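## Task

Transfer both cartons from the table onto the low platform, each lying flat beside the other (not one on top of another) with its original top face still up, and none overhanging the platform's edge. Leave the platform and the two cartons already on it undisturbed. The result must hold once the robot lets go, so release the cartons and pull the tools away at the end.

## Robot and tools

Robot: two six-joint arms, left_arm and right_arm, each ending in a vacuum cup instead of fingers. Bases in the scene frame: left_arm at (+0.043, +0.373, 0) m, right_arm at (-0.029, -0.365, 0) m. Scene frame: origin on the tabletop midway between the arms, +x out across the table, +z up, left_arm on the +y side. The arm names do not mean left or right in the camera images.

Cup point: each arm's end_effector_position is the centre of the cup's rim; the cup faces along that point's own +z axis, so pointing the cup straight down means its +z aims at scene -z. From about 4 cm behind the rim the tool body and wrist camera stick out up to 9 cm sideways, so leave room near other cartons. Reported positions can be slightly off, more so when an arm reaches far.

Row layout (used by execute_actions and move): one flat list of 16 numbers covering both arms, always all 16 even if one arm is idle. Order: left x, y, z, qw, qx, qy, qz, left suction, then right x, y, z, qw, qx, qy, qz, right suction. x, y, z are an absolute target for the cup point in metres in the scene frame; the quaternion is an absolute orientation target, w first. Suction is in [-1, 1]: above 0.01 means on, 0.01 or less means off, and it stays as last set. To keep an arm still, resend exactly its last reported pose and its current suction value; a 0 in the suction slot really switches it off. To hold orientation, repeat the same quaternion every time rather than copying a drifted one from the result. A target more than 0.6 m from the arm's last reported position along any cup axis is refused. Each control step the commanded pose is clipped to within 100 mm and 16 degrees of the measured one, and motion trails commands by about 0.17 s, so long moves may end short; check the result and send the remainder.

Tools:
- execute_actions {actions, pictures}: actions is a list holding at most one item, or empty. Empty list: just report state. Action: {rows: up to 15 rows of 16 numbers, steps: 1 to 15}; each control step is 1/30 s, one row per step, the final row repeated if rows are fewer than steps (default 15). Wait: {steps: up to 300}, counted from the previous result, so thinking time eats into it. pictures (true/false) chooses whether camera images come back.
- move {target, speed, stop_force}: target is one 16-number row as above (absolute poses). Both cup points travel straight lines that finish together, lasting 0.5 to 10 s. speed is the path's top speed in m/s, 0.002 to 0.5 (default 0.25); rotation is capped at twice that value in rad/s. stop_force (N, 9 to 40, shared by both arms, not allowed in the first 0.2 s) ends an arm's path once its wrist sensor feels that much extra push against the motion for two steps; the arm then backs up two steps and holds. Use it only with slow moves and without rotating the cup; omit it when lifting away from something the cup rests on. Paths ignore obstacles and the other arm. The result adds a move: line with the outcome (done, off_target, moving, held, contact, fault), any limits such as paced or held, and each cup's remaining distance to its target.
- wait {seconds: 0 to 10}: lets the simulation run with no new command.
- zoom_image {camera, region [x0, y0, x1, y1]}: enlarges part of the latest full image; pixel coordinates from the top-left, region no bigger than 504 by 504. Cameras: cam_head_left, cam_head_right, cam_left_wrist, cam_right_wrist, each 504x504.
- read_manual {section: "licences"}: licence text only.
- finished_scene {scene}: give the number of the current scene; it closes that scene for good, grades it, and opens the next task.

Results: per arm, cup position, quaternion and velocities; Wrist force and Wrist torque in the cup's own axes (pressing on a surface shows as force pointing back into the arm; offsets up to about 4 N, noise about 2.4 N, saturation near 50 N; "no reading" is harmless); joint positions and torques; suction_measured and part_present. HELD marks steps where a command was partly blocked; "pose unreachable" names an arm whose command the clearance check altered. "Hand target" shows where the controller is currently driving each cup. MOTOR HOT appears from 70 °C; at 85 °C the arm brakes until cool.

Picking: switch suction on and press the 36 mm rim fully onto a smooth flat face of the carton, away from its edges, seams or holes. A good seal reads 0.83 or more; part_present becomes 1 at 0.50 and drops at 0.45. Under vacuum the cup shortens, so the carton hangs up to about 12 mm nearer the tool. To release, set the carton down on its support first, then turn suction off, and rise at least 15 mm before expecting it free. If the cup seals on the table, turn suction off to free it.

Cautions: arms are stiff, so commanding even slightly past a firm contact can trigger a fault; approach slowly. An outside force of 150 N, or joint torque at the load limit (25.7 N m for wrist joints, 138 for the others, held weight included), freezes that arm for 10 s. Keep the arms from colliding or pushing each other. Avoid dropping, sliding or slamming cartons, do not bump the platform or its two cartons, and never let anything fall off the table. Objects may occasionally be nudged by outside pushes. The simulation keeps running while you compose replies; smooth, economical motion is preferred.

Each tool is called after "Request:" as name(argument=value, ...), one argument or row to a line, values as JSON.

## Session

Request:
execute_actions(
  actions=[],
)

Scene clock: 0.00 s of 9600.00 s.
left_arm: end_effector_position=(+0.4713, +0.3518, +0.4093) suction_measured=0.00 part_present=0 end_effector_quat_wxyz=(-0.000, +0.025, +1.000, -0.000) end_effector_velocity=(+0.000, +0.000, +0.000) end_effector_angular_velocity=(+0.001, -0.001, -0.001) | right_arm: end_effector_position=(+0.3924, -0.4443, +0.4088) suction_measured=0.00 part_present=0 end_effector_quat_wxyz=(-0.000, +0.093, +0.996, +0.000) end_effector_velocity=(-0.000, +0.001, +0.000) end_effector_angular_velocity=(+0.000, -0.001, +0.001)
Joint positions: left_arm=[-0.317 -1.746  1.517 -1.342 -1.571  1.255] | right_arm=[ 3.458 -1.396 -1.518 -1.799  1.572  1.888]
Joint velocities: left_arm=[-0.    -0.    -0.    -0.     0.001  0.001] | right_arm=[0.001 0.001 0.    0.    0.    0.   ]
Joint torques (N m, as the arm reports them, + toward a larger angle): no reading
Wrist force (N, on the end effector, along its own x y z axes, offset not removed): no reading
Wrist torque (N m, same axes, about the end effector's origin, offset not removed): no reading
Hand target (left_arm): +0.471, +0.352, +0.409; -0.000, +0.025, +1.000, -0.000
Hand target (right_arm): +0.392, -0.444, +0.409; -0.000, +0.093, +0.996, +0.000

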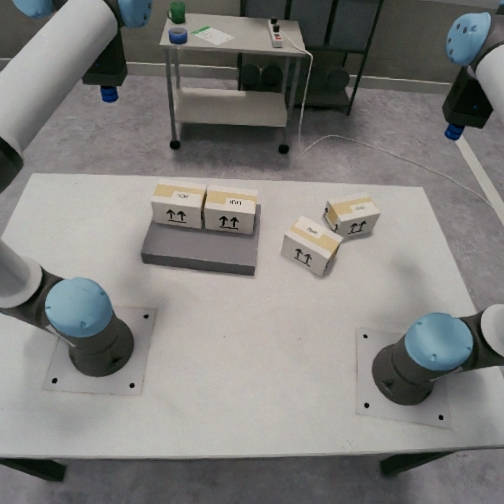

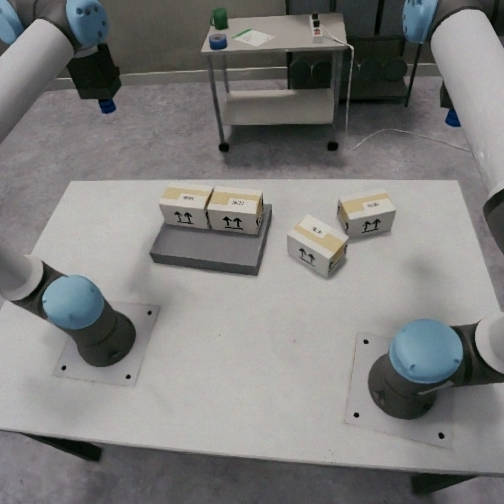

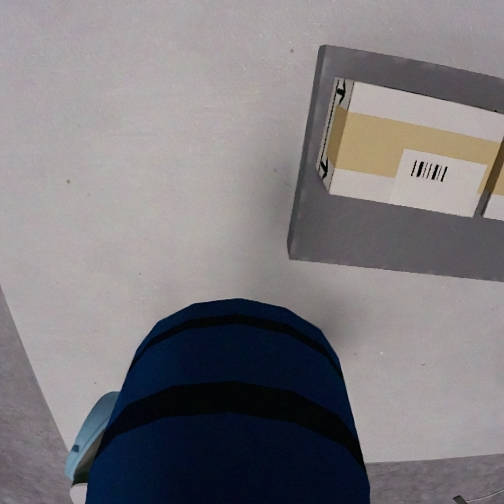

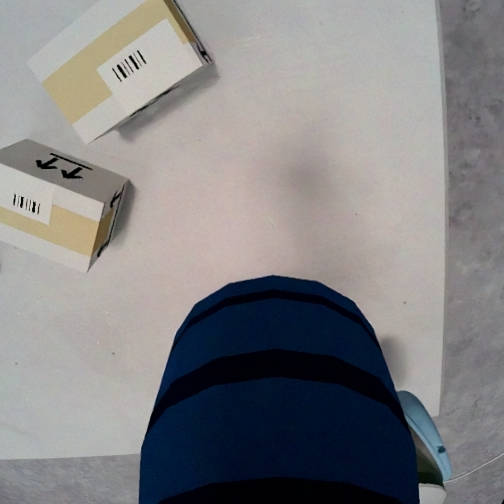

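Request:
move(
  target=[0.30,0.24,0.36,0,-0.707,0.707,0,-1,0.34,-0.22,0.27,0,0,1,0,-1],
  speed=0.4,
)

Scene clock: 26.40 s of 9600.00 s.
left_arm: end_effector_position=(+0.2999, +0.2403, +0.3601) suction_measured=0.00 part_present=0 end_effector_quat_wxyz=(+0.000, +0.707, -0.707, -0.000) end_effector_velocity=(-0.001, -0.000, -0.000) end_effector_angular_velocity=(+0.004, -0.003, +0.012) | right_arm: end_effector_position=(+0.3398, -0.2201, +0.2701) suction_measured=0.00 part_present=0 end_effector_quat_wxyz=(-0.000, +0.000, +1.000, -0.000) end_effector_velocity=(-0.001, +0.001, -0.001) end_effector_angular_velocity=(+0.000, +0.003, +0.001)
Joint positions: left_arm=[-0.907 -2.123  1.875 -1.323 -1.571 -0.954] | right_arm=[ 4.045 -1.294 -1.951 -1.468  1.571  2.288]
Joint velocities: left_arm=[-0.009 -0.003  0.002  0.002  0.005 -0.02 ] | right_arm=[ 0.003 -0.001 -0.002  0.002  0.002  0.002]
Joint torques (N m, as the arm reports them, + toward a larger angle): left_arm=[-13.78  -8.42  -8.64  -1.11   2.54  -1.65] | right_arm=[14.53  4.19 11.48  5.16 -2.27  1.54]
Wrist force (N, on the end effector, along its own x y z axes, offset not removed): left_arm=[-1.8 -1.1 0.9] | right_arm=[-0.9 0.0 -0.4]
Wrist torque (N m, same axes, about the end effector's origin, offset not removed): left_arm=[-0.17 0.38 0.19] | right_arm=[-0.09 0.10 -0.07]
Hand target (left_arm): +0.300, +0.240, +0.360; +0.000, +0.707, -0.707, -0.000
Hand target (right_arm): +0.340, -0.220, +0.270; -0.000, -0.000, +1.000, -0.000
Off the commanded pose (left_arm): 0.000 m, 0 deg.
Off the commanded pose (right_arm): 0.000 m, 0 deg.
After step 90, 20.77 s passed at rest.
move: done

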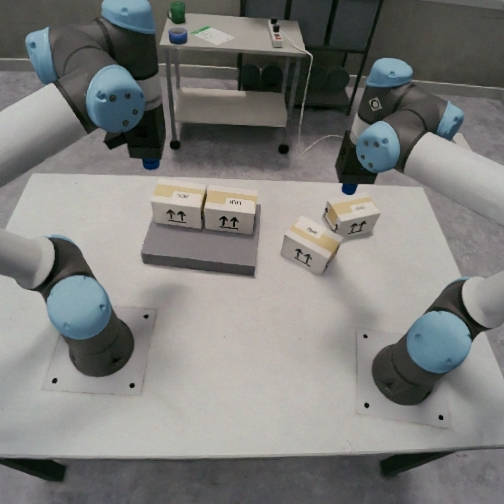

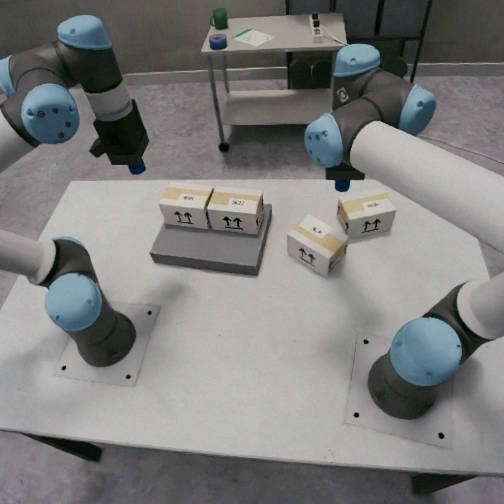

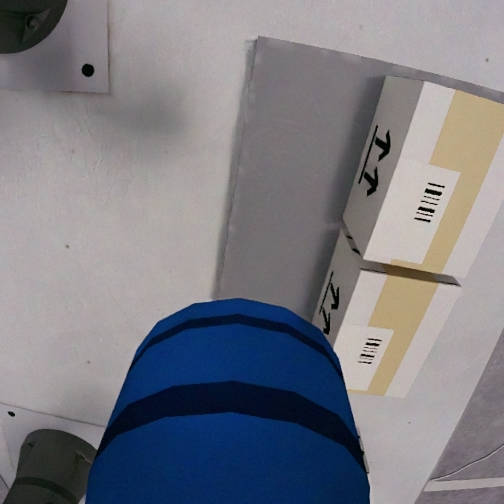

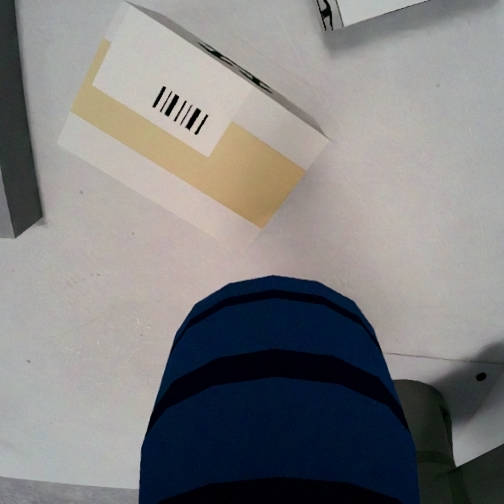

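Request:
move(
  target=[0.30,0.20,0.36,0,-0.6,0.8,0,-1,0.25,-0.48,0.3,0,0.3,0.95,0,-1],
  speed=0.4,
)

Request:
move(
  target=[0.35,-0.18,0.19,0,-0.477,0.879,0,-1,0.25,-0.48,0.3,0,0.3,0.95,0,-1],
  speed=0.3,
)

Scene clock: 82.37 s of 9600.00 s.
left_arm: end_effector_position=(+0.3000, +0.2000, +0.3600) suction_measured=0.00 part_present=0 end_effector_quat_wxyz=(-0.000, -0.600, +0.800, +0.000) end_effector_velocity=(-0.000, -0.000, +0.000) end_effector_angular_velocity=(-0.001, +0.001, -0.003) | right_arm: end_effector_position=(+0.2502, -0.4798, +0.3000) suction_measured=0.00 part_present=0 end_effector_quat_wxyz=(+0.000, +0.301, +0.954, +0.000) end_effector_velocity=(+0.000, -0.001, +0.000) end_effector_angular_velocity=(+0.003, +0.000, -0.000)
Joint positions: left_arm=[-0.989 -2.068  1.851 -1.353 -1.571 -0.754] | right_arm=[ 3.395 -1.028 -2.026 -1.657  1.571  2.25 ]
Joint velocities: left_arm=[-0.     0.    -0.    -0.    -0.001  0.003] | right_arm=[-0.005 -0.002  0.002 -0.     0.003 -0.005]
Joint torques (N m, as the arm reports them, + toward a larger angle): left_arm=[-14.94   4.34 -36.3   -4.94  -2.43   2.04] | right_arm=[-17.7   -5.85  30.06   5.1    2.08  -1.45]
Wrist force (N, on the end effector, along its own x y z axes, offset not removed): left_arm=[-1.6 0.8 1.1] | right_arm=[-0.2 0.2 1.3]
Wrist torque (N m, same axes, about the end effector's origin, offset not removed): left_arm=[0.08 0.33 0.02] | right_arm=[-0.05 0.12 -0.10]
Hand target (left_arm): +0.300, +0.200, +0.360; -0.000, -0.600, +0.800, +0.000
Hand target (right_arm): +0.250, -0.480, +0.300; +0.000, +0.301, +0.954, +0.000
Off the commanded pose (left_arm): 0.000 m, 0 deg.
Off the commanded pose (right_arm): 0.000 m, 0 deg.
After step 90, 51.50 s passed at rest.
move: done

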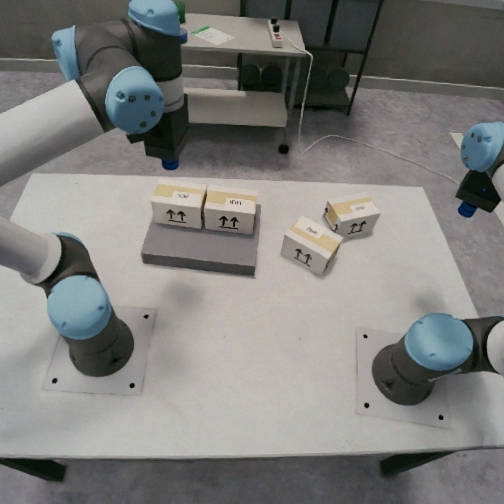

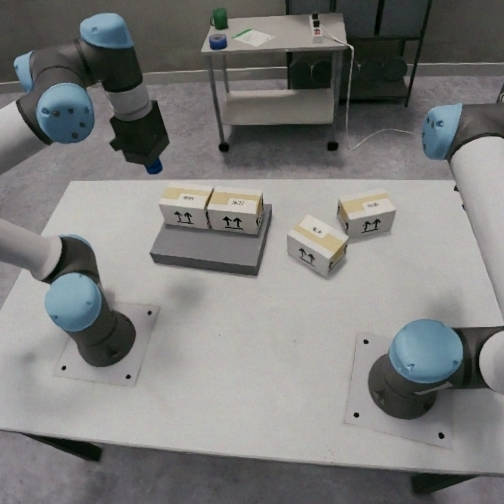

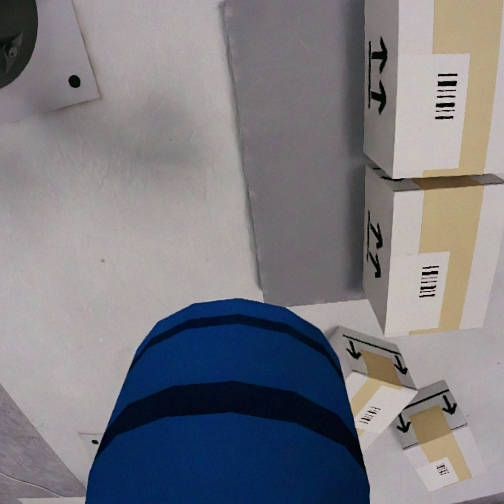

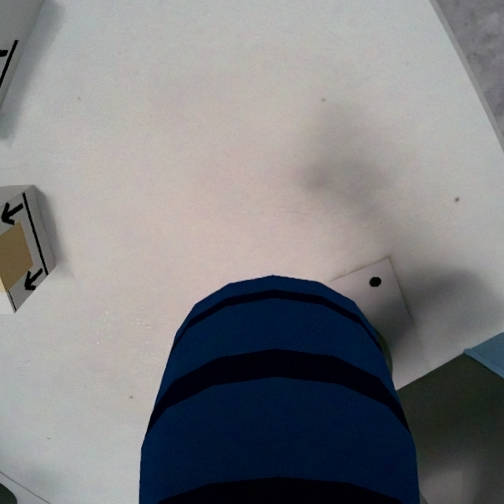

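Scene clock: 84.40 s of 9600.00 s.
left_arm: end_effector_position=(+0.3496, -0.1800, +0.1900) suction_measured=0.00 part_present=0 end_effector_quat_wxyz=(-0.000, -0.477, +0.879, -0.000) end_effector_velocity=(+0.001, -0.001, -0.001) end_effector_angular_velocity=(+0.002, -0.001, -0.000) | right_arm: end_effector_position=(+0.2500, -0.4800, +0.3000) suction_measured=0.00 part_present=0 end_effector_quat_wxyz=(+0.000, +0.301, +0.954, -0.000) end_effector_velocity=(+0.000, +0.001, +0.000) end_effector_angular_velocity=(+0.001, -0.001, +0.001)
Joint positions: left_arm=[-1.228 -1.228  1.518 -1.861 -1.571 -0.7  ] | right_arm=[ 3.395 -1.028 -2.026 -1.658  1.571  2.25 ]
Joint velocities: left_arm=[ 0.     0.005 -0.005  0.001  0.002  0.   ] | right_arm=[ 0.001 -0.     0.     0.001  0.001  0.   ]
Joint torques (N m, as the arm reports them, + toward a larger angle): left_arm=[-15.42 -35.25 -35.78  -0.88  -2.51   2.04] | right_arm=[-8.98  9.15 13.22  0.06 -2.32 -1.37]
Wrist force (N, on the end effector, along its own x y z axes, offset not removed): left_arm=[0.9 -0.5 1.6] | right_arm=[-0.1 0.3 -0.5]
Wrist torque (N m, same axes, about the end effector's origin, offset not removed): left_arm=[-0.08 -0.10 0.21] | right_arm=[-0.02 0.04 -0.11]
Hand target (left_arm): +0.350, -0.180, +0.190; -0.000, -0.477, +0.879, +0.000
Hand target (right_arm): +0.250, -0.480, +0.300; +0.000, +0.301, +0.954, -0.000
Off the commanded pose (left_arm): 0.000 m, 0 deg.
Off the commanded pose (right_arm): 0.000 m, 0 deg.
move: done

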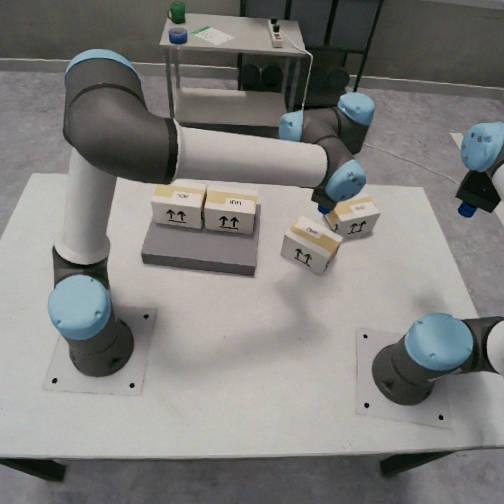

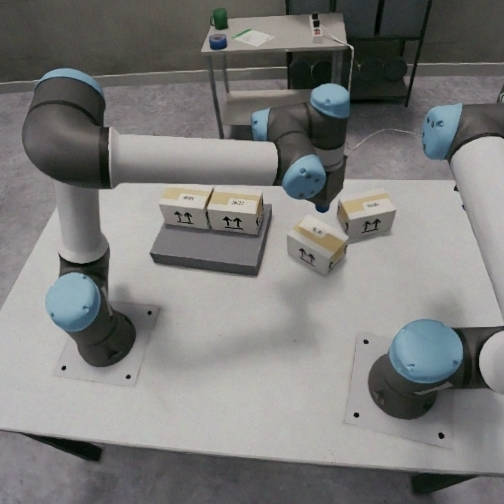

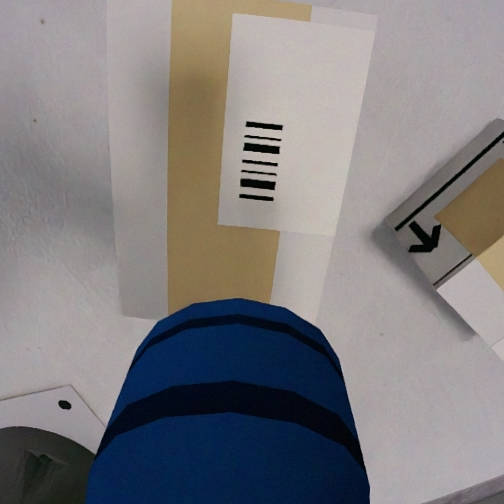

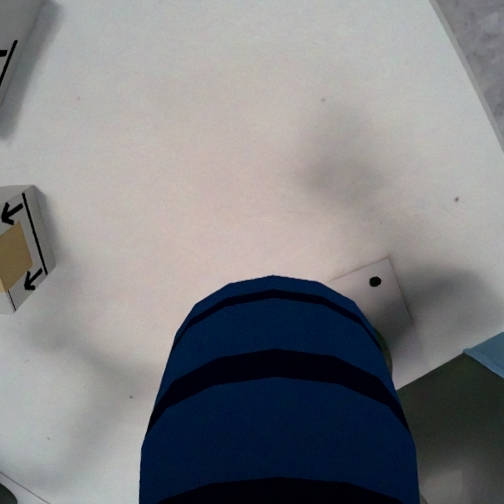

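Request:
move(
  target=[0.349,-0.178,0.10,0,-0.446,0.895,0,-1,0.25,-0.48,0.3,0,0.3,0.95,0,-1],
  speed=0.12,
)

Request:
move(
  target=[0.349,-0.178,0.06,0,-0.446,0.895,0,1,0.25,-0.48,0.3,0,0.3,0.95,0,-1],
  speed=0.008,
  stop_force=10,
)

Scene clock: 97.60 s of 9600.00 s.
left_arm: end_effector_position=(+0.3490, -0.1781, +0.1002) suction_measured=0.00 part_present=0 end_effector_quat_wxyz=(-0.000, -0.446, +0.895, +0.000) end_effector_velocity=(-0.000, -0.000, -0.002) end_effector_angular_velocity=(-0.001, +0.000, -0.002) | right_arm: end_effector_position=(+0.2500, -0.4800, +0.3000) suction_measured=0.00 part_present=0 end_effector_quat_wxyz=(+0.000, +0.301, +0.954, -0.000) end_effector_velocity=(+0.000, +0.000, -0.000) end_effector_angular_velocity=(+0.000, +0.000, +0.002)
Joint positions: left_arm=[-1.228 -1.151  1.655 -2.076 -1.571 -0.631] | right_arm=[ 3.395 -1.028 -2.026 -1.658  1.571  2.25 ]
Joint velocities: left_arm=[-0.     0.003  0.003 -0.006 -0.001  0.001] | right_arm=[ 0.001 -0.001 -0.001  0.001  0.    -0.001]
Joint torques (N m, as the arm reports them, + toward a larger angle): left_arm=[ -6.9  -35.95  -8.45  -4.54   2.08   2.14] | right_arm=[-15.     8.78  12.46   0.1   -2.18  -1.55]
Wrist force (N, on the end effector, along its own x y z axes, offset not removed): left_arm=[-1.0 1.1 1.4] | right_arm=[-0.2 -0.9 -0.8]
Wrist torque (N m, same axes, about the end effector's origin, offset not removed): left_arm=[0.23 0.21 0.20] | right_arm=[-0.13 0.00 -0.06]
Hand target (left_arm): +0.349, -0.178, +0.100; +0.000, -0.446, +0.895, +0.000
Hand target (right_arm): +0.250, -0.480, +0.300; +0.000, +0.301, +0.954, +0.000
Off the commanded pose (left_arm): 0.000 m, 0 deg.
Off the commanded pose (right_arm): 0.000 m, 0 deg.
After step 90, 9.00 s passed at rest.
move: done

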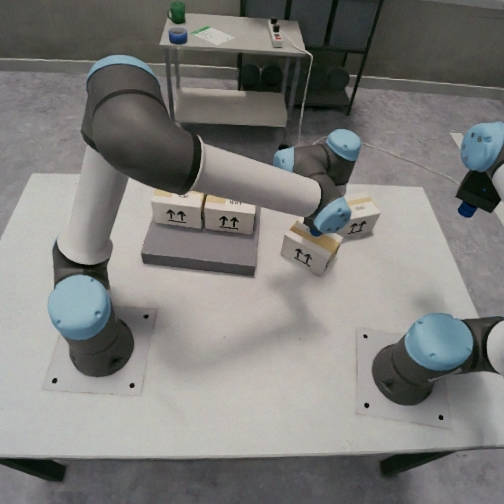

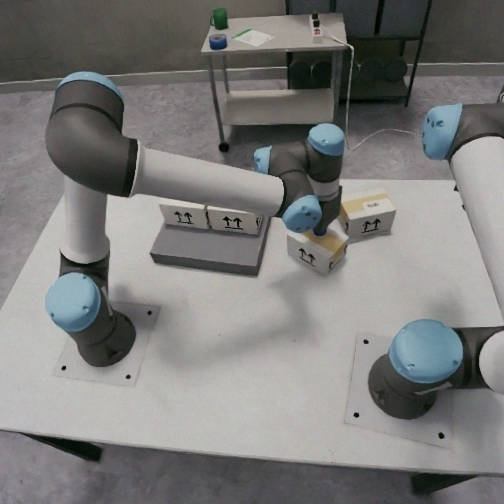

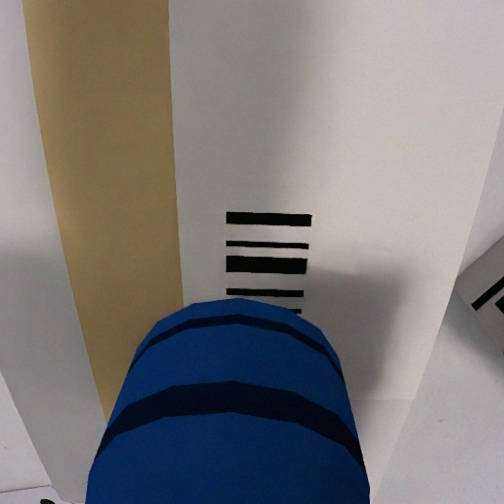

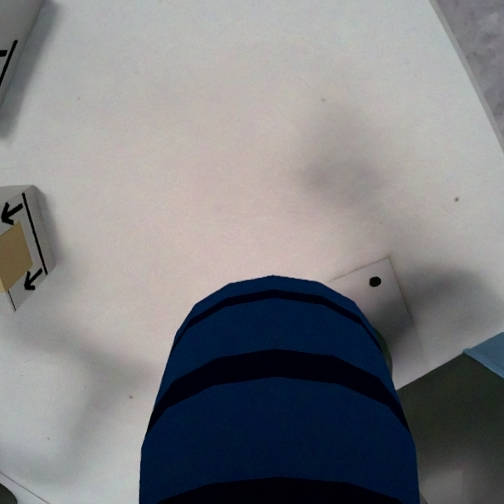

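Scene clock: 101.00 s of 9600.00 s.
left_arm: end_effector_position=(+0.3489, -0.1780, +0.0759) suction_measured=0.96 part_present=1 end_effector_quat_wxyz=(-0.000, -0.446, +0.895, -0.000) end_effector_velocity=(-0.000, -0.000, +0.002) end_effector_angular_velocity=(+0.002, +0.001, +0.001) | right_arm: end_effector_position=(+0.2500, -0.4800, +0.3000) suction_measured=0.00 part_present=0 end_effector_quat_wxyz=(+0.000, +0.301, +0.954, -0.000) end_effector_velocity=(-0.000, +0.000, +0.000) end_effector_angular_velocity=(+0.000, -0.000, -0.000)
Joint positions: left_arm=[-1.228 -1.122  1.683 -2.132 -1.571 -0.631] | right_arm=[ 3.395 -1.028 -2.026 -1.658  1.571  2.25 ]
Joint velocities: left_arm=[-0.    -0.001 -0.004  0.007 -0.001 -0.002] | right_arm=[-0.  0.  0. -0.  0. -0.]
Joint torques (N m, as the arm reports them, + toward a larger angle): left_arm=[  9.43 -31.13 -24.16   0.11  -2.     1.88] | right_arm=[-15.14   8.11  12.48   0.1   -2.15  -1.63]
Wrist force (N, on the end effector, along its own x y z axes, offset not removed): left_arm=[-2.3 9.7 -30.7] | right_arm=[0.1 -2.0 -1.0]
Wrist torque (N m, same axes, about the end effector's origin, offset not removed): left_arm=[0.57 -0.26 0.07] | right_arm=[-0.34 -0.05 -0.16]
Hand target (left_arm): +0.349, -0.178, +0.076; -0.000, -0.446, +0.895, -0.000
Hand target (right_arm): +0.250, -0.480, +0.300; +0.000, +0.301, +0.954, -0.000
Off the commanded pose (left_arm): 0.016 m, 0 deg.
Off the commanded pose (right_arm): 0.000 m, 0 deg.
move: contact (left_arm)

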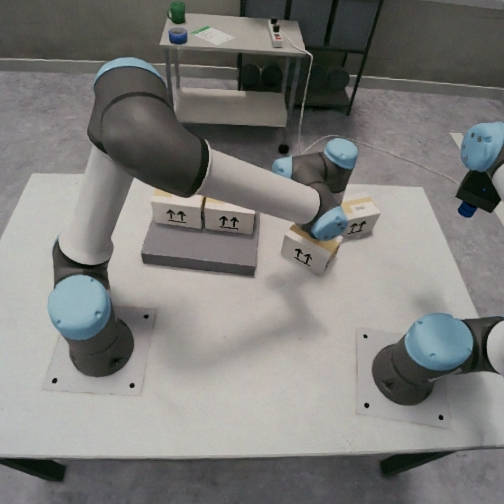

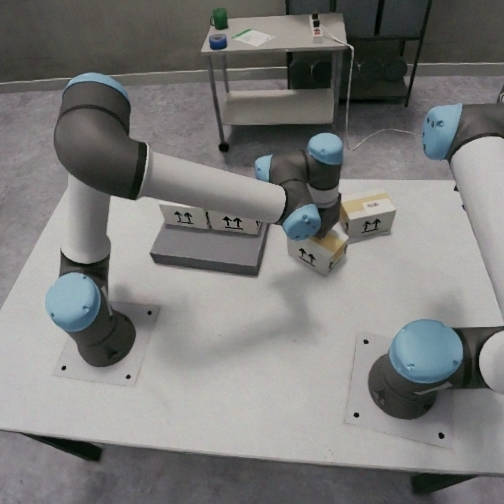

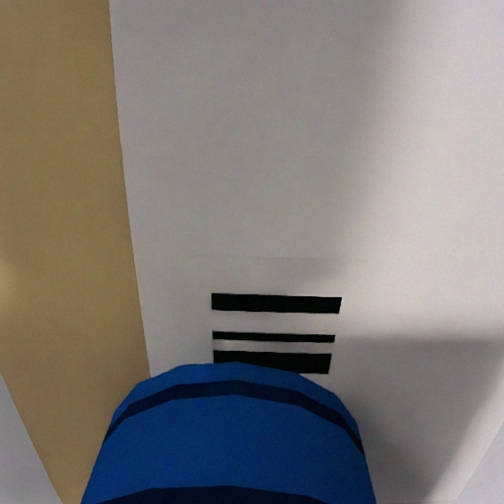

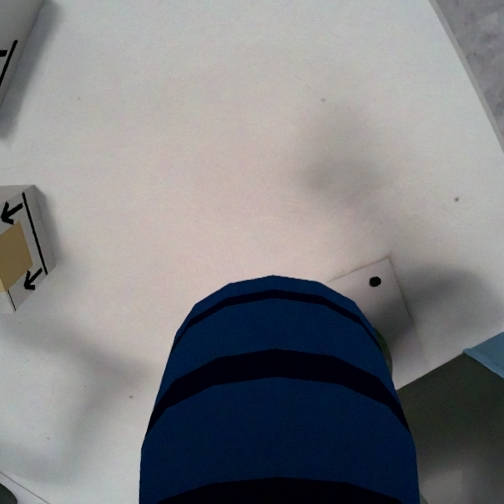

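Request:
move(
  target=[0.349,-0.178,0.24,0,-0.446,0.895,0,1,0.25,-0.48,0.3,0,0.3,0.95,0,-1],
  speed=0.15,
)

Request:
move(
  target=[0.325,0.222,0.24,0,-0.6626,0.749,0,1,0.25,-0.40,0.25,-0.15,0.5,0.8,0.17,-1],
  speed=0.2,
)

Request:
move(
  target=[0.325,0.222,0.15,0,-0.6626,0.749,0,1,0.275,-0.16,0.15,-0.3059,0.6644,0.5877,0.3458,-1],
  speed=0.12,
)

Scene clock: 125.00 s of 9600.00 s.
left_arm: end_effector_position=(+0.3490, -0.1779, +0.2399) suction_measured=0.96 part_present=1 end_effector_quat_wxyz=(+0.000, -0.446, +0.895, -0.000) end_effector_velocity=(-0.000, +0.000, +0.002) end_effector_angular_velocity=(+0.001, +0.001, -0.000) | right_arm: end_effector_position=(+0.2500, -0.4800, +0.3000) suction_measured=0.00 part_present=0 end_effector_quat_wxyz=(+0.000, +0.301, +0.954, -0.000) end_effector_velocity=(+0.000, +0.000, +0.000) end_effector_angular_velocity=(-0.000, -0.001, +0.001)
Joint positions: left_arm=[-1.228 -1.26   1.431 -1.742 -1.571 -0.631] | right_arm=[ 3.395 -1.028 -2.026 -1.658  1.571  2.25 ]
Joint velocities: left_arm=[-0.    -0.    -0.004  0.006 -0.     0.   ] | right_arm=[ 0.001 -0.     0.001  0.    -0.    -0.   ]
Joint torques (N m, as the arm reports them, + toward a larger angle): left_arm=[ 10.63 -50.78 -40.64  -1.39  -2.39   0.91] | right_arm=[-15.29   6.52  13.6    0.16  -1.97  -1.62]
Wrist force (N, on the end effector, along its own x y z axes, offset not removed): left_arm=[-1.4 0.8 3.7] | right_arm=[-0.4 -0.1 -2.3]
Wrist torque (N m, same axes, about the end effector's origin, offset not removed): left_arm=[0.29 0.36 0.13] | right_arm=[-0.10 0.06 -0.01]
Hand target (left_arm): +0.349, -0.178, +0.240; -0.000, -0.446, +0.895, -0.000
Hand target (right_arm): +0.250, -0.480, +0.300; +0.000, +0.301, +0.954, -0.000
Off the commanded pose (left_arm): 0.000 m, 0 deg.
Off the commanded pose (right_arm): 0.000 m, 0 deg.
After step 90, 19.40 s passed at rest.
move: done

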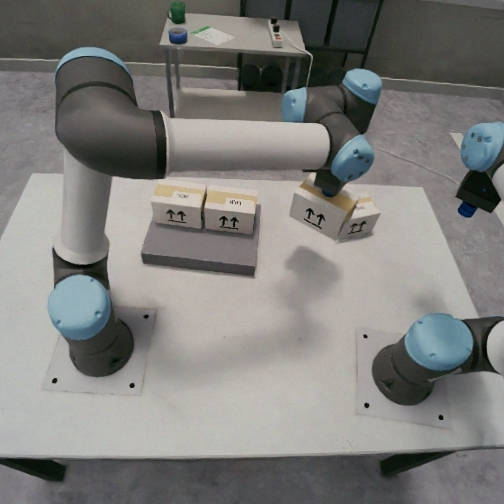

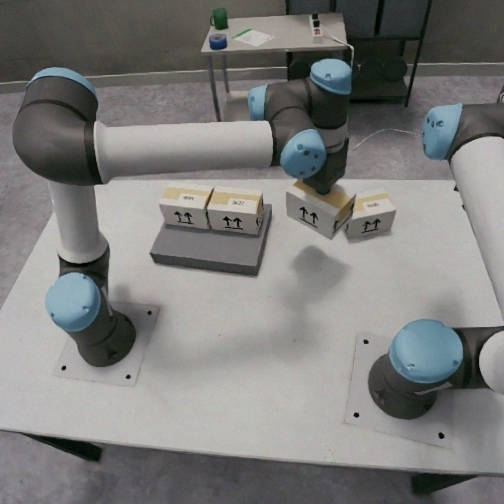

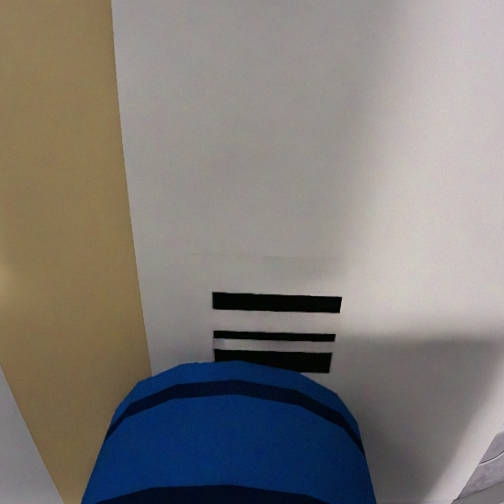

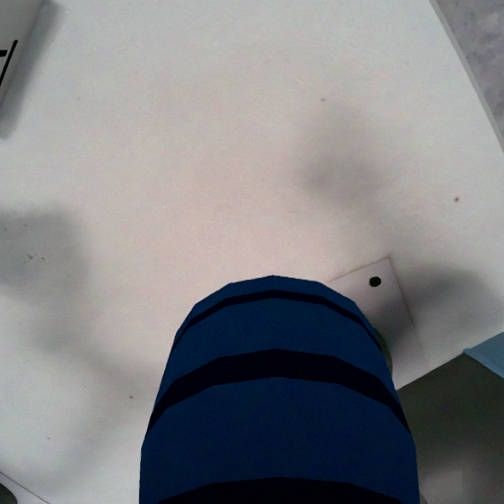

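Scene clock: 127.57 s of 9600.00 s.
left_arm: end_effector_position=(+0.3255, +0.2219, +0.2401) suction_measured=0.96 part_present=1 end_effector_quat_wxyz=(-0.000, +0.663, -0.749, +0.000) end_effector_velocity=(+0.000, +0.002, +0.001) end_effector_angular_velocity=(-0.001, -0.000, +0.001) | right_arm: end_effector_position=(+0.2500, -0.4001, +0.2501) suction_measured=0.00 part_present=0 end_effector_quat_wxyz=(-0.155, +0.515, +0.825, +0.175) end_effector_velocity=(-0.000, +0.001, +0.000) end_effector_angular_velocity=(+0.002, +0.001, -0.001)
Joint positions: left_arm=[-0.872 -2.057  2.153 -1.667 -1.571 -0.798] | right_arm=[ 3.267 -1.133 -2.146 -1.547  2.029  2.601]
Joint velocities: left_arm=[ 0.004 -0.003 -0.     0.002 -0.     0.003] | right_arm=[ 0.001  0.    -0.001  0.     0.002  0.001]
Joint torques (N m, as the arm reports them, + toward a larger angle): left_arm=[ 16.5  -12.15 -12.67  -1.42  -2.43   2.09] | right_arm=[-15.39  -2.77  11.1    5.15   2.74   1.77]
Wrist force (N, on the end effector, along its own x y z axes, offset not removed): left_arm=[0.8 -0.6 5.8] | right_arm=[-0.8 0.0 -1.0]
Wrist torque (N m, same axes, about the end effector's origin, offset not removed): left_arm=[0.00 0.10 0.17] | right_arm=[-0.04 0.12 -0.07]
Hand target (left_arm): +0.325, +0.222, +0.240; -0.000, -0.663, +0.749, -0.000
Hand target (right_arm): +0.250, -0.400, +0.250; -0.155, +0.515, +0.825, +0.175
Off the commanded pose (left_arm): 0.000 m, 0 deg.
Off the commanded pose (right_arm): 0.000 m, 0 deg.
move: done

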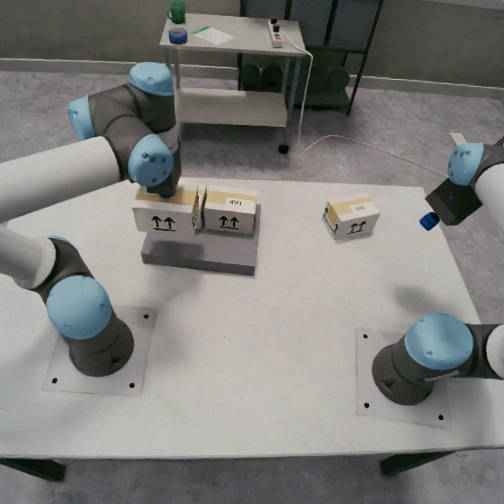

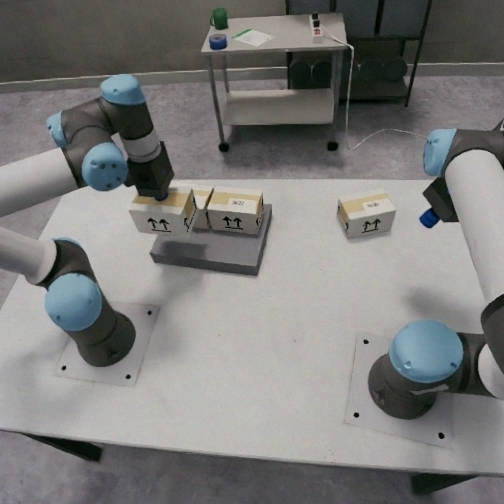

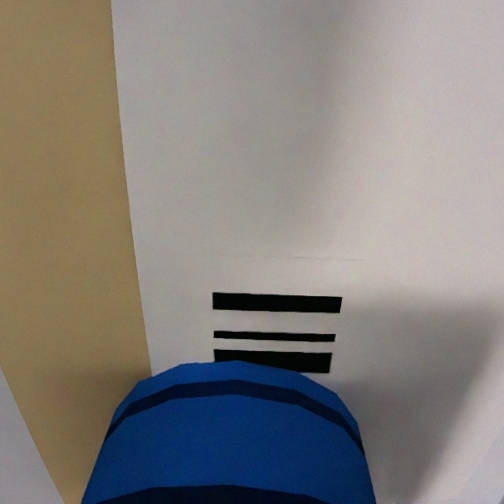

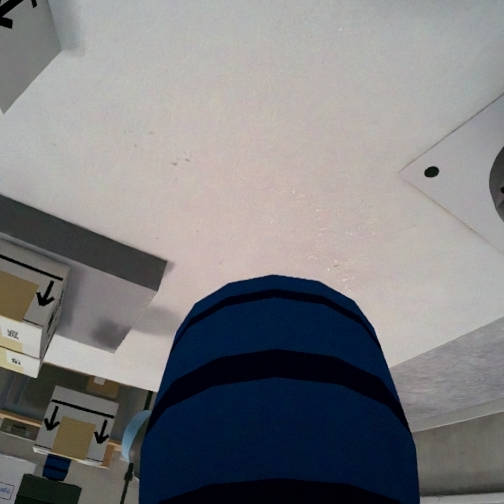

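Scene clock: 131.10 s of 9600.00 s.
left_arm: end_effector_position=(+0.3250, +0.2219, +0.1500) suction_measured=0.96 part_present=1 end_effector_quat_wxyz=(-0.000, +0.663, -0.749, +0.000) end_effector_velocity=(-0.000, -0.000, -0.000) end_effector_angular_velocity=(-0.001, +0.001, +0.001) | right_arm: end_effector_position=(+0.2747, -0.1602, +0.1501) suction_measured=0.00 part_present=0 end_effector_quat_wxyz=(-0.306, +0.664, +0.588, +0.345) end_effector_velocity=(+0.000, +0.002, -0.001) end_effector_angular_velocity=(+0.009, -0.006, -0.010)
Joint positions: left_arm=[-0.873 -1.996  2.358 -1.933 -1.571 -0.799] | right_arm=[ 3.802 -1.545 -2.697  0.202  2.316  4.008]
Joint velocities: left_arm=[-0.     0.     0.001 -0.001 -0.001 -0.001] | right_arm=[ 0.008 -0.021 -0.009  0.056 -0.007  0.024]
Joint torques (N m, as the arm reports them, + toward a larger angle): left_arm=[-11.75   0.6  -10.87  -5.46  -1.58  -0.66] | right_arm=[12.44  3.65  2.65  5.25 -1.26  1.57]
Wrist force (N, on the end effector, along its own x y z axes, offset not removed): left_arm=[-0.5 1.4 5.5] | right_arm=[-0.6 -0.5 -0.3]
Wrist torque (N m, same axes, about the end effector's origin, offset not removed): left_arm=[0.27 0.33 0.18] | right_arm=[-0.11 0.11 -0.16]
Hand target (left_arm): +0.325, +0.222, +0.150; +0.000, -0.663, +0.749, +0.000
Hand target (right_arm): +0.275, -0.160, +0.150; -0.306, +0.664, +0.588, +0.345
Off the commanded pose (left_arm): 0.000 m, 0 deg.
Off the commanded pose (right_arm): 0.000 m, 0 deg.
move: done

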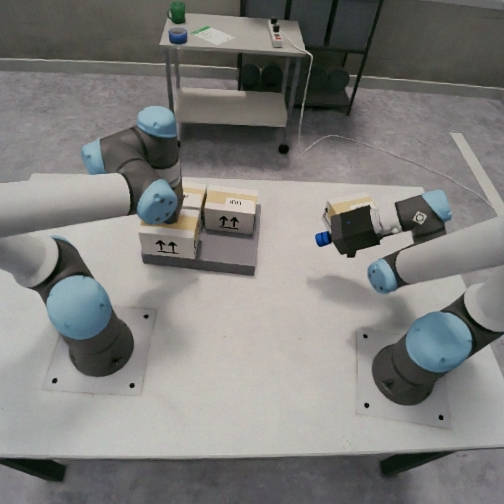

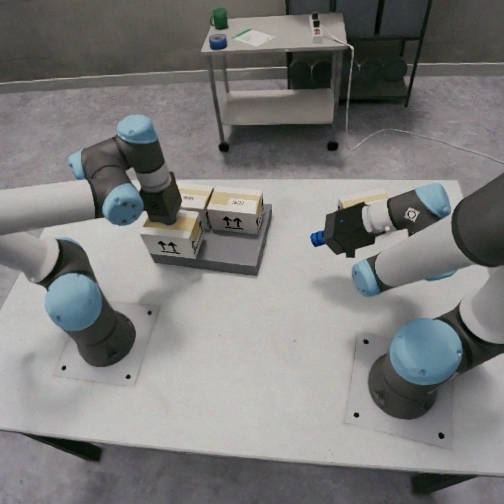

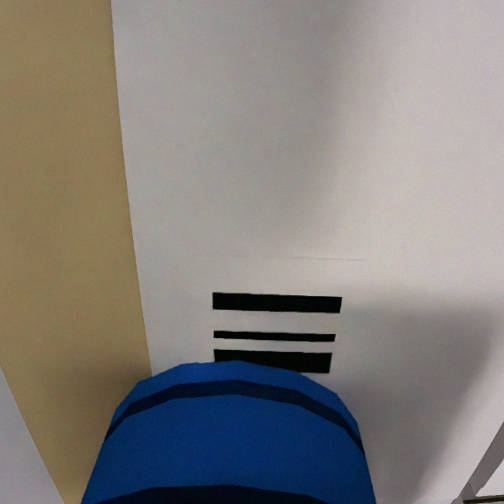

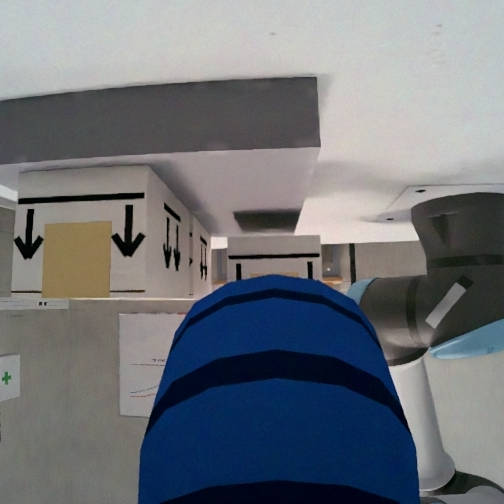

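Request:
move(
  target=[0.351,0.217,0.15,0,-0.6626,0.749,0,1,0.285,-0.16,0.15,-0.3059,0.6644,0.5877,0.3458,-1],
  speed=0.03,
  stop_force=9,
)

Request:
move(
  target=[0.351,0.217,0.131,0,-0.6626,0.749,0,1,0.285,-0.16,0.15,-0.3059,0.6644,0.5877,0.3458,-1],
  speed=0.012,
  stop_force=9,
)

Request:
zoom_image(
  camera="cam_right_wrist",
  region=[150, 140, 350, 300],
)

Request:
zoom_image(
  camera="cam_head_left",
  region=[120, 180, 280, 290],
)

Scene clock: 155.27 s of 9600.00 s.
left_arm: end_effector_position=(+0.3509, +0.2170, +0.1500) suction_measured=0.96 part_present=1 end_effector_quat_wxyz=(-0.000, +0.663, -0.749, +0.000) end_effector_velocity=(+0.002, -0.000, +0.000) end_effector_angular_velocity=(-0.000, -0.000, +0.001) | right_arm: end_effector_position=(+0.2849, -0.1600, +0.1500) suction_measured=0.00 part_present=0 end_effector_quat_wxyz=(-0.306, +0.664, +0.588, +0.346) end_effector_velocity=(+0.000, -0.000, -0.000) end_effector_angular_velocity=(+0.000, +0.000, +0.000)
Joint positions: left_arm=[-0.817 -1.913  2.312 -1.97  -1.571 -0.743] | right_arm=[ 3.785 -1.569 -2.673  0.193  2.326  3.993]
Joint velocities: left_arm=[ 0.004  0.006 -0.004 -0.002 -0.     0.003] | right_arm=[-0.001 -0.001  0.001 -0.001  0.001 -0.002]
Joint torques (N m, as the arm reports them, + toward a larger angle): left_arm=[ 13.42  -3.32 -36.08  -5.51  -1.64   2.02] | right_arm=[-16.54   3.56  18.94   0.46   2.9   -1.64]
Wrist force (N, on the end effector, along its own x y z axes, offset not removed): left_arm=[-0.7 -0.4 4.6] | right_arm=[-0.6 0.8 -0.8]
Wrist torque (N m, same axes, about the end effector's origin, offset not removed): left_arm=[0.06 0.26 0.11] | right_arm=[0.04 0.16 -0.08]
Hand target (left_arm): +0.351, +0.217, +0.150; +0.000, -0.663, +0.749, -0.000
Hand target (right_arm): +0.285, -0.160, +0.150; -0.306, +0.664, +0.588, +0.346
Off the commanded pose (left_arm): 0.000 m, 0 deg.
Off the commanded pose (right_arm): 0.000 m, 0 deg.
After step 90, 19.97 s passed at rest.
move: done

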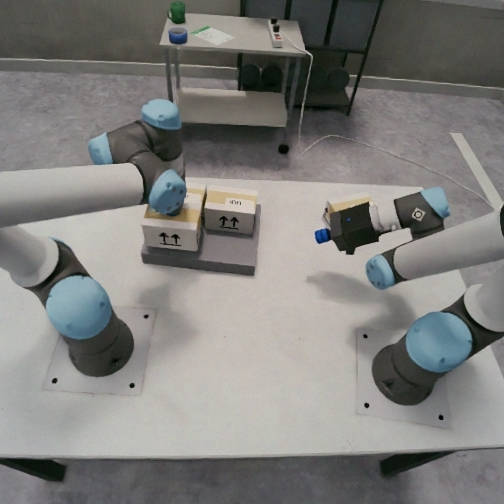

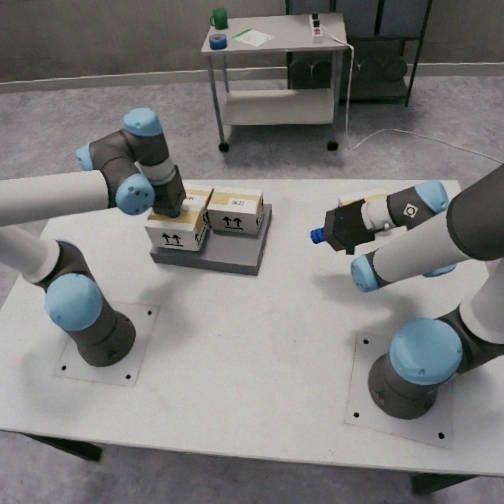

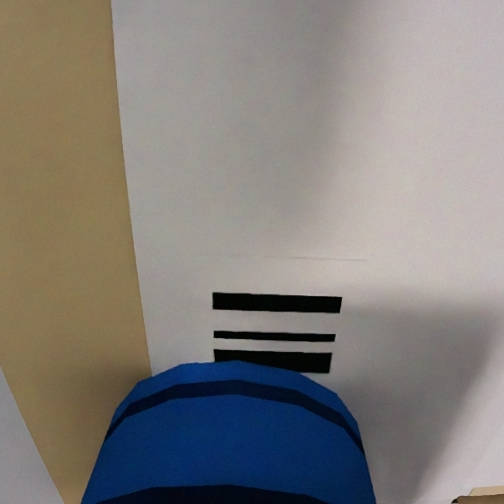

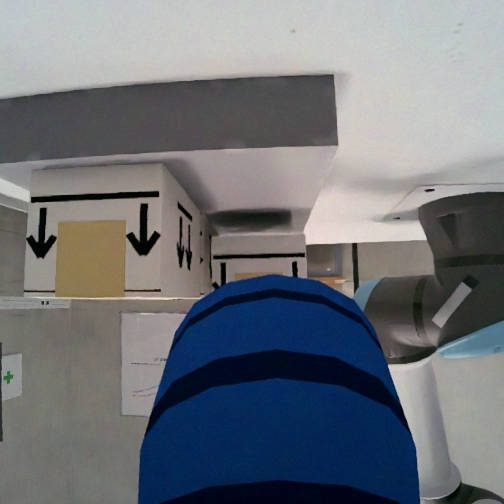

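Scene clock: 157.07 s of 9600.00 s.
left_arm: end_effector_position=(+0.3510, +0.2170, +0.1312) suction_measured=0.96 part_present=1 end_effector_quat_wxyz=(-0.000, +0.663, -0.749, -0.000) end_effector_velocity=(+0.000, -0.000, -0.002) end_effector_angular_velocity=(+0.000, -0.001, +0.001) | right_arm: end_effector_position=(+0.2850, -0.1600, +0.1500) suction_measured=0.00 part_present=0 end_effector_quat_wxyz=(-0.306, +0.664, +0.588, +0.346) end_effector_velocity=(+0.000, -0.000, -0.000) end_effector_angular_velocity=(-0.000, +0.001, -0.000)
Joint positions: left_arm=[-0.817 -1.887  2.348 -2.032 -1.571 -0.743] | right_arm=[ 3.785 -1.569 -2.672  0.192  2.326  3.993]
Joint velocities: left_arm=[-0.     0.003  0.003 -0.007  0.001 -0.001] | right_arm=[-0. -0.  0. -0. -0.  0.]
Joint torques (N m, as the arm reports them, + toward a larger angle): left_arm=[ 13.65  -3.78 -10.57  -5.44  -2.57   2.17] | right_arm=[-15.06   4.7   19.56   0.33   2.74  -1.55]
Wrist force (N, on the end effector, along its own x y z axes, offset not removed): left_arm=[-1.0 -0.4 5.6] | right_arm=[-1.7 -0.4 0.6]
Wrist torque (N m, same axes, about the end effector's origin, offset not removed): left_arm=[-0.01 0.43 0.24] | right_arm=[-0.10 0.28 -0.14]
Hand target (left_arm): +0.351, +0.217, +0.131; +0.000, -0.663, +0.749, +0.000
Hand target (right_arm): +0.285, -0.160, +0.150; -0.306, +0.664, +0.588, +0.346
Off the commanded pose (left_arm): 0.000 m, 0 deg.
Off the commanded pose (right_arm): 0.000 m, 0 deg.
move: done

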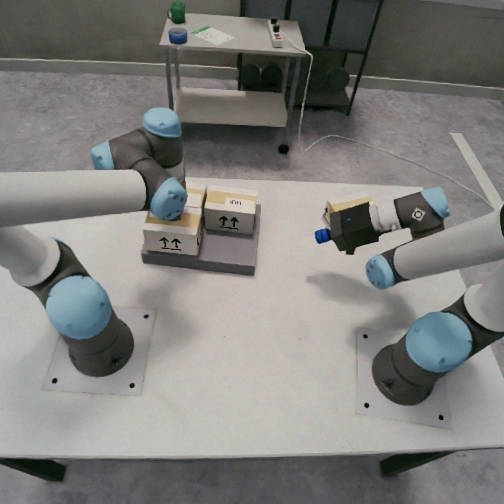

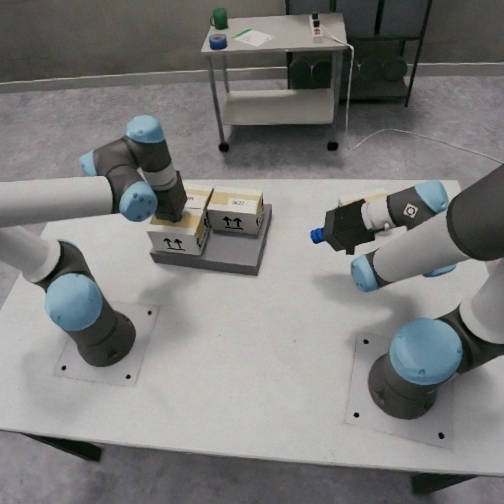

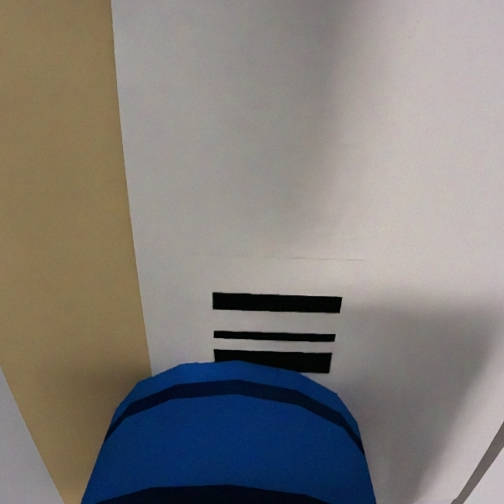

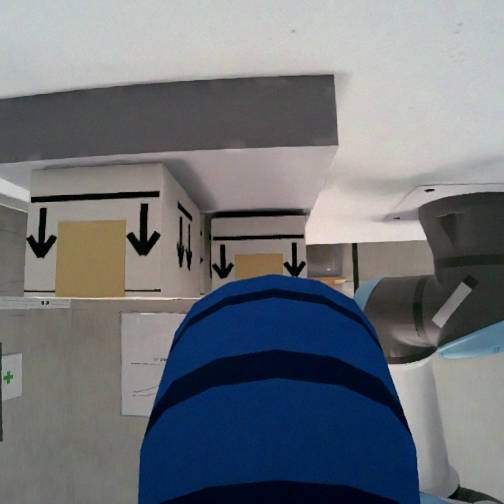

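Region (150, 140, 350, 300) of cam_right_wrist's 504x504 image, scaled by 2.520, with more detail than that image has; it fills the top 403 rows of this view, and the rest is white.

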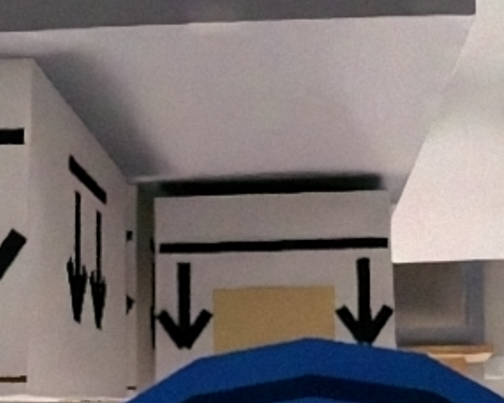

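Region (120, 180, 280, 290) of cam_head_left's 504x504 image, scaled by 3.150, with more detail than that image has; it fills the top 346 rows of this view, and the rest is white.

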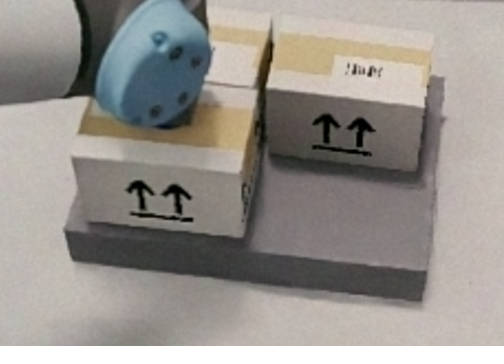

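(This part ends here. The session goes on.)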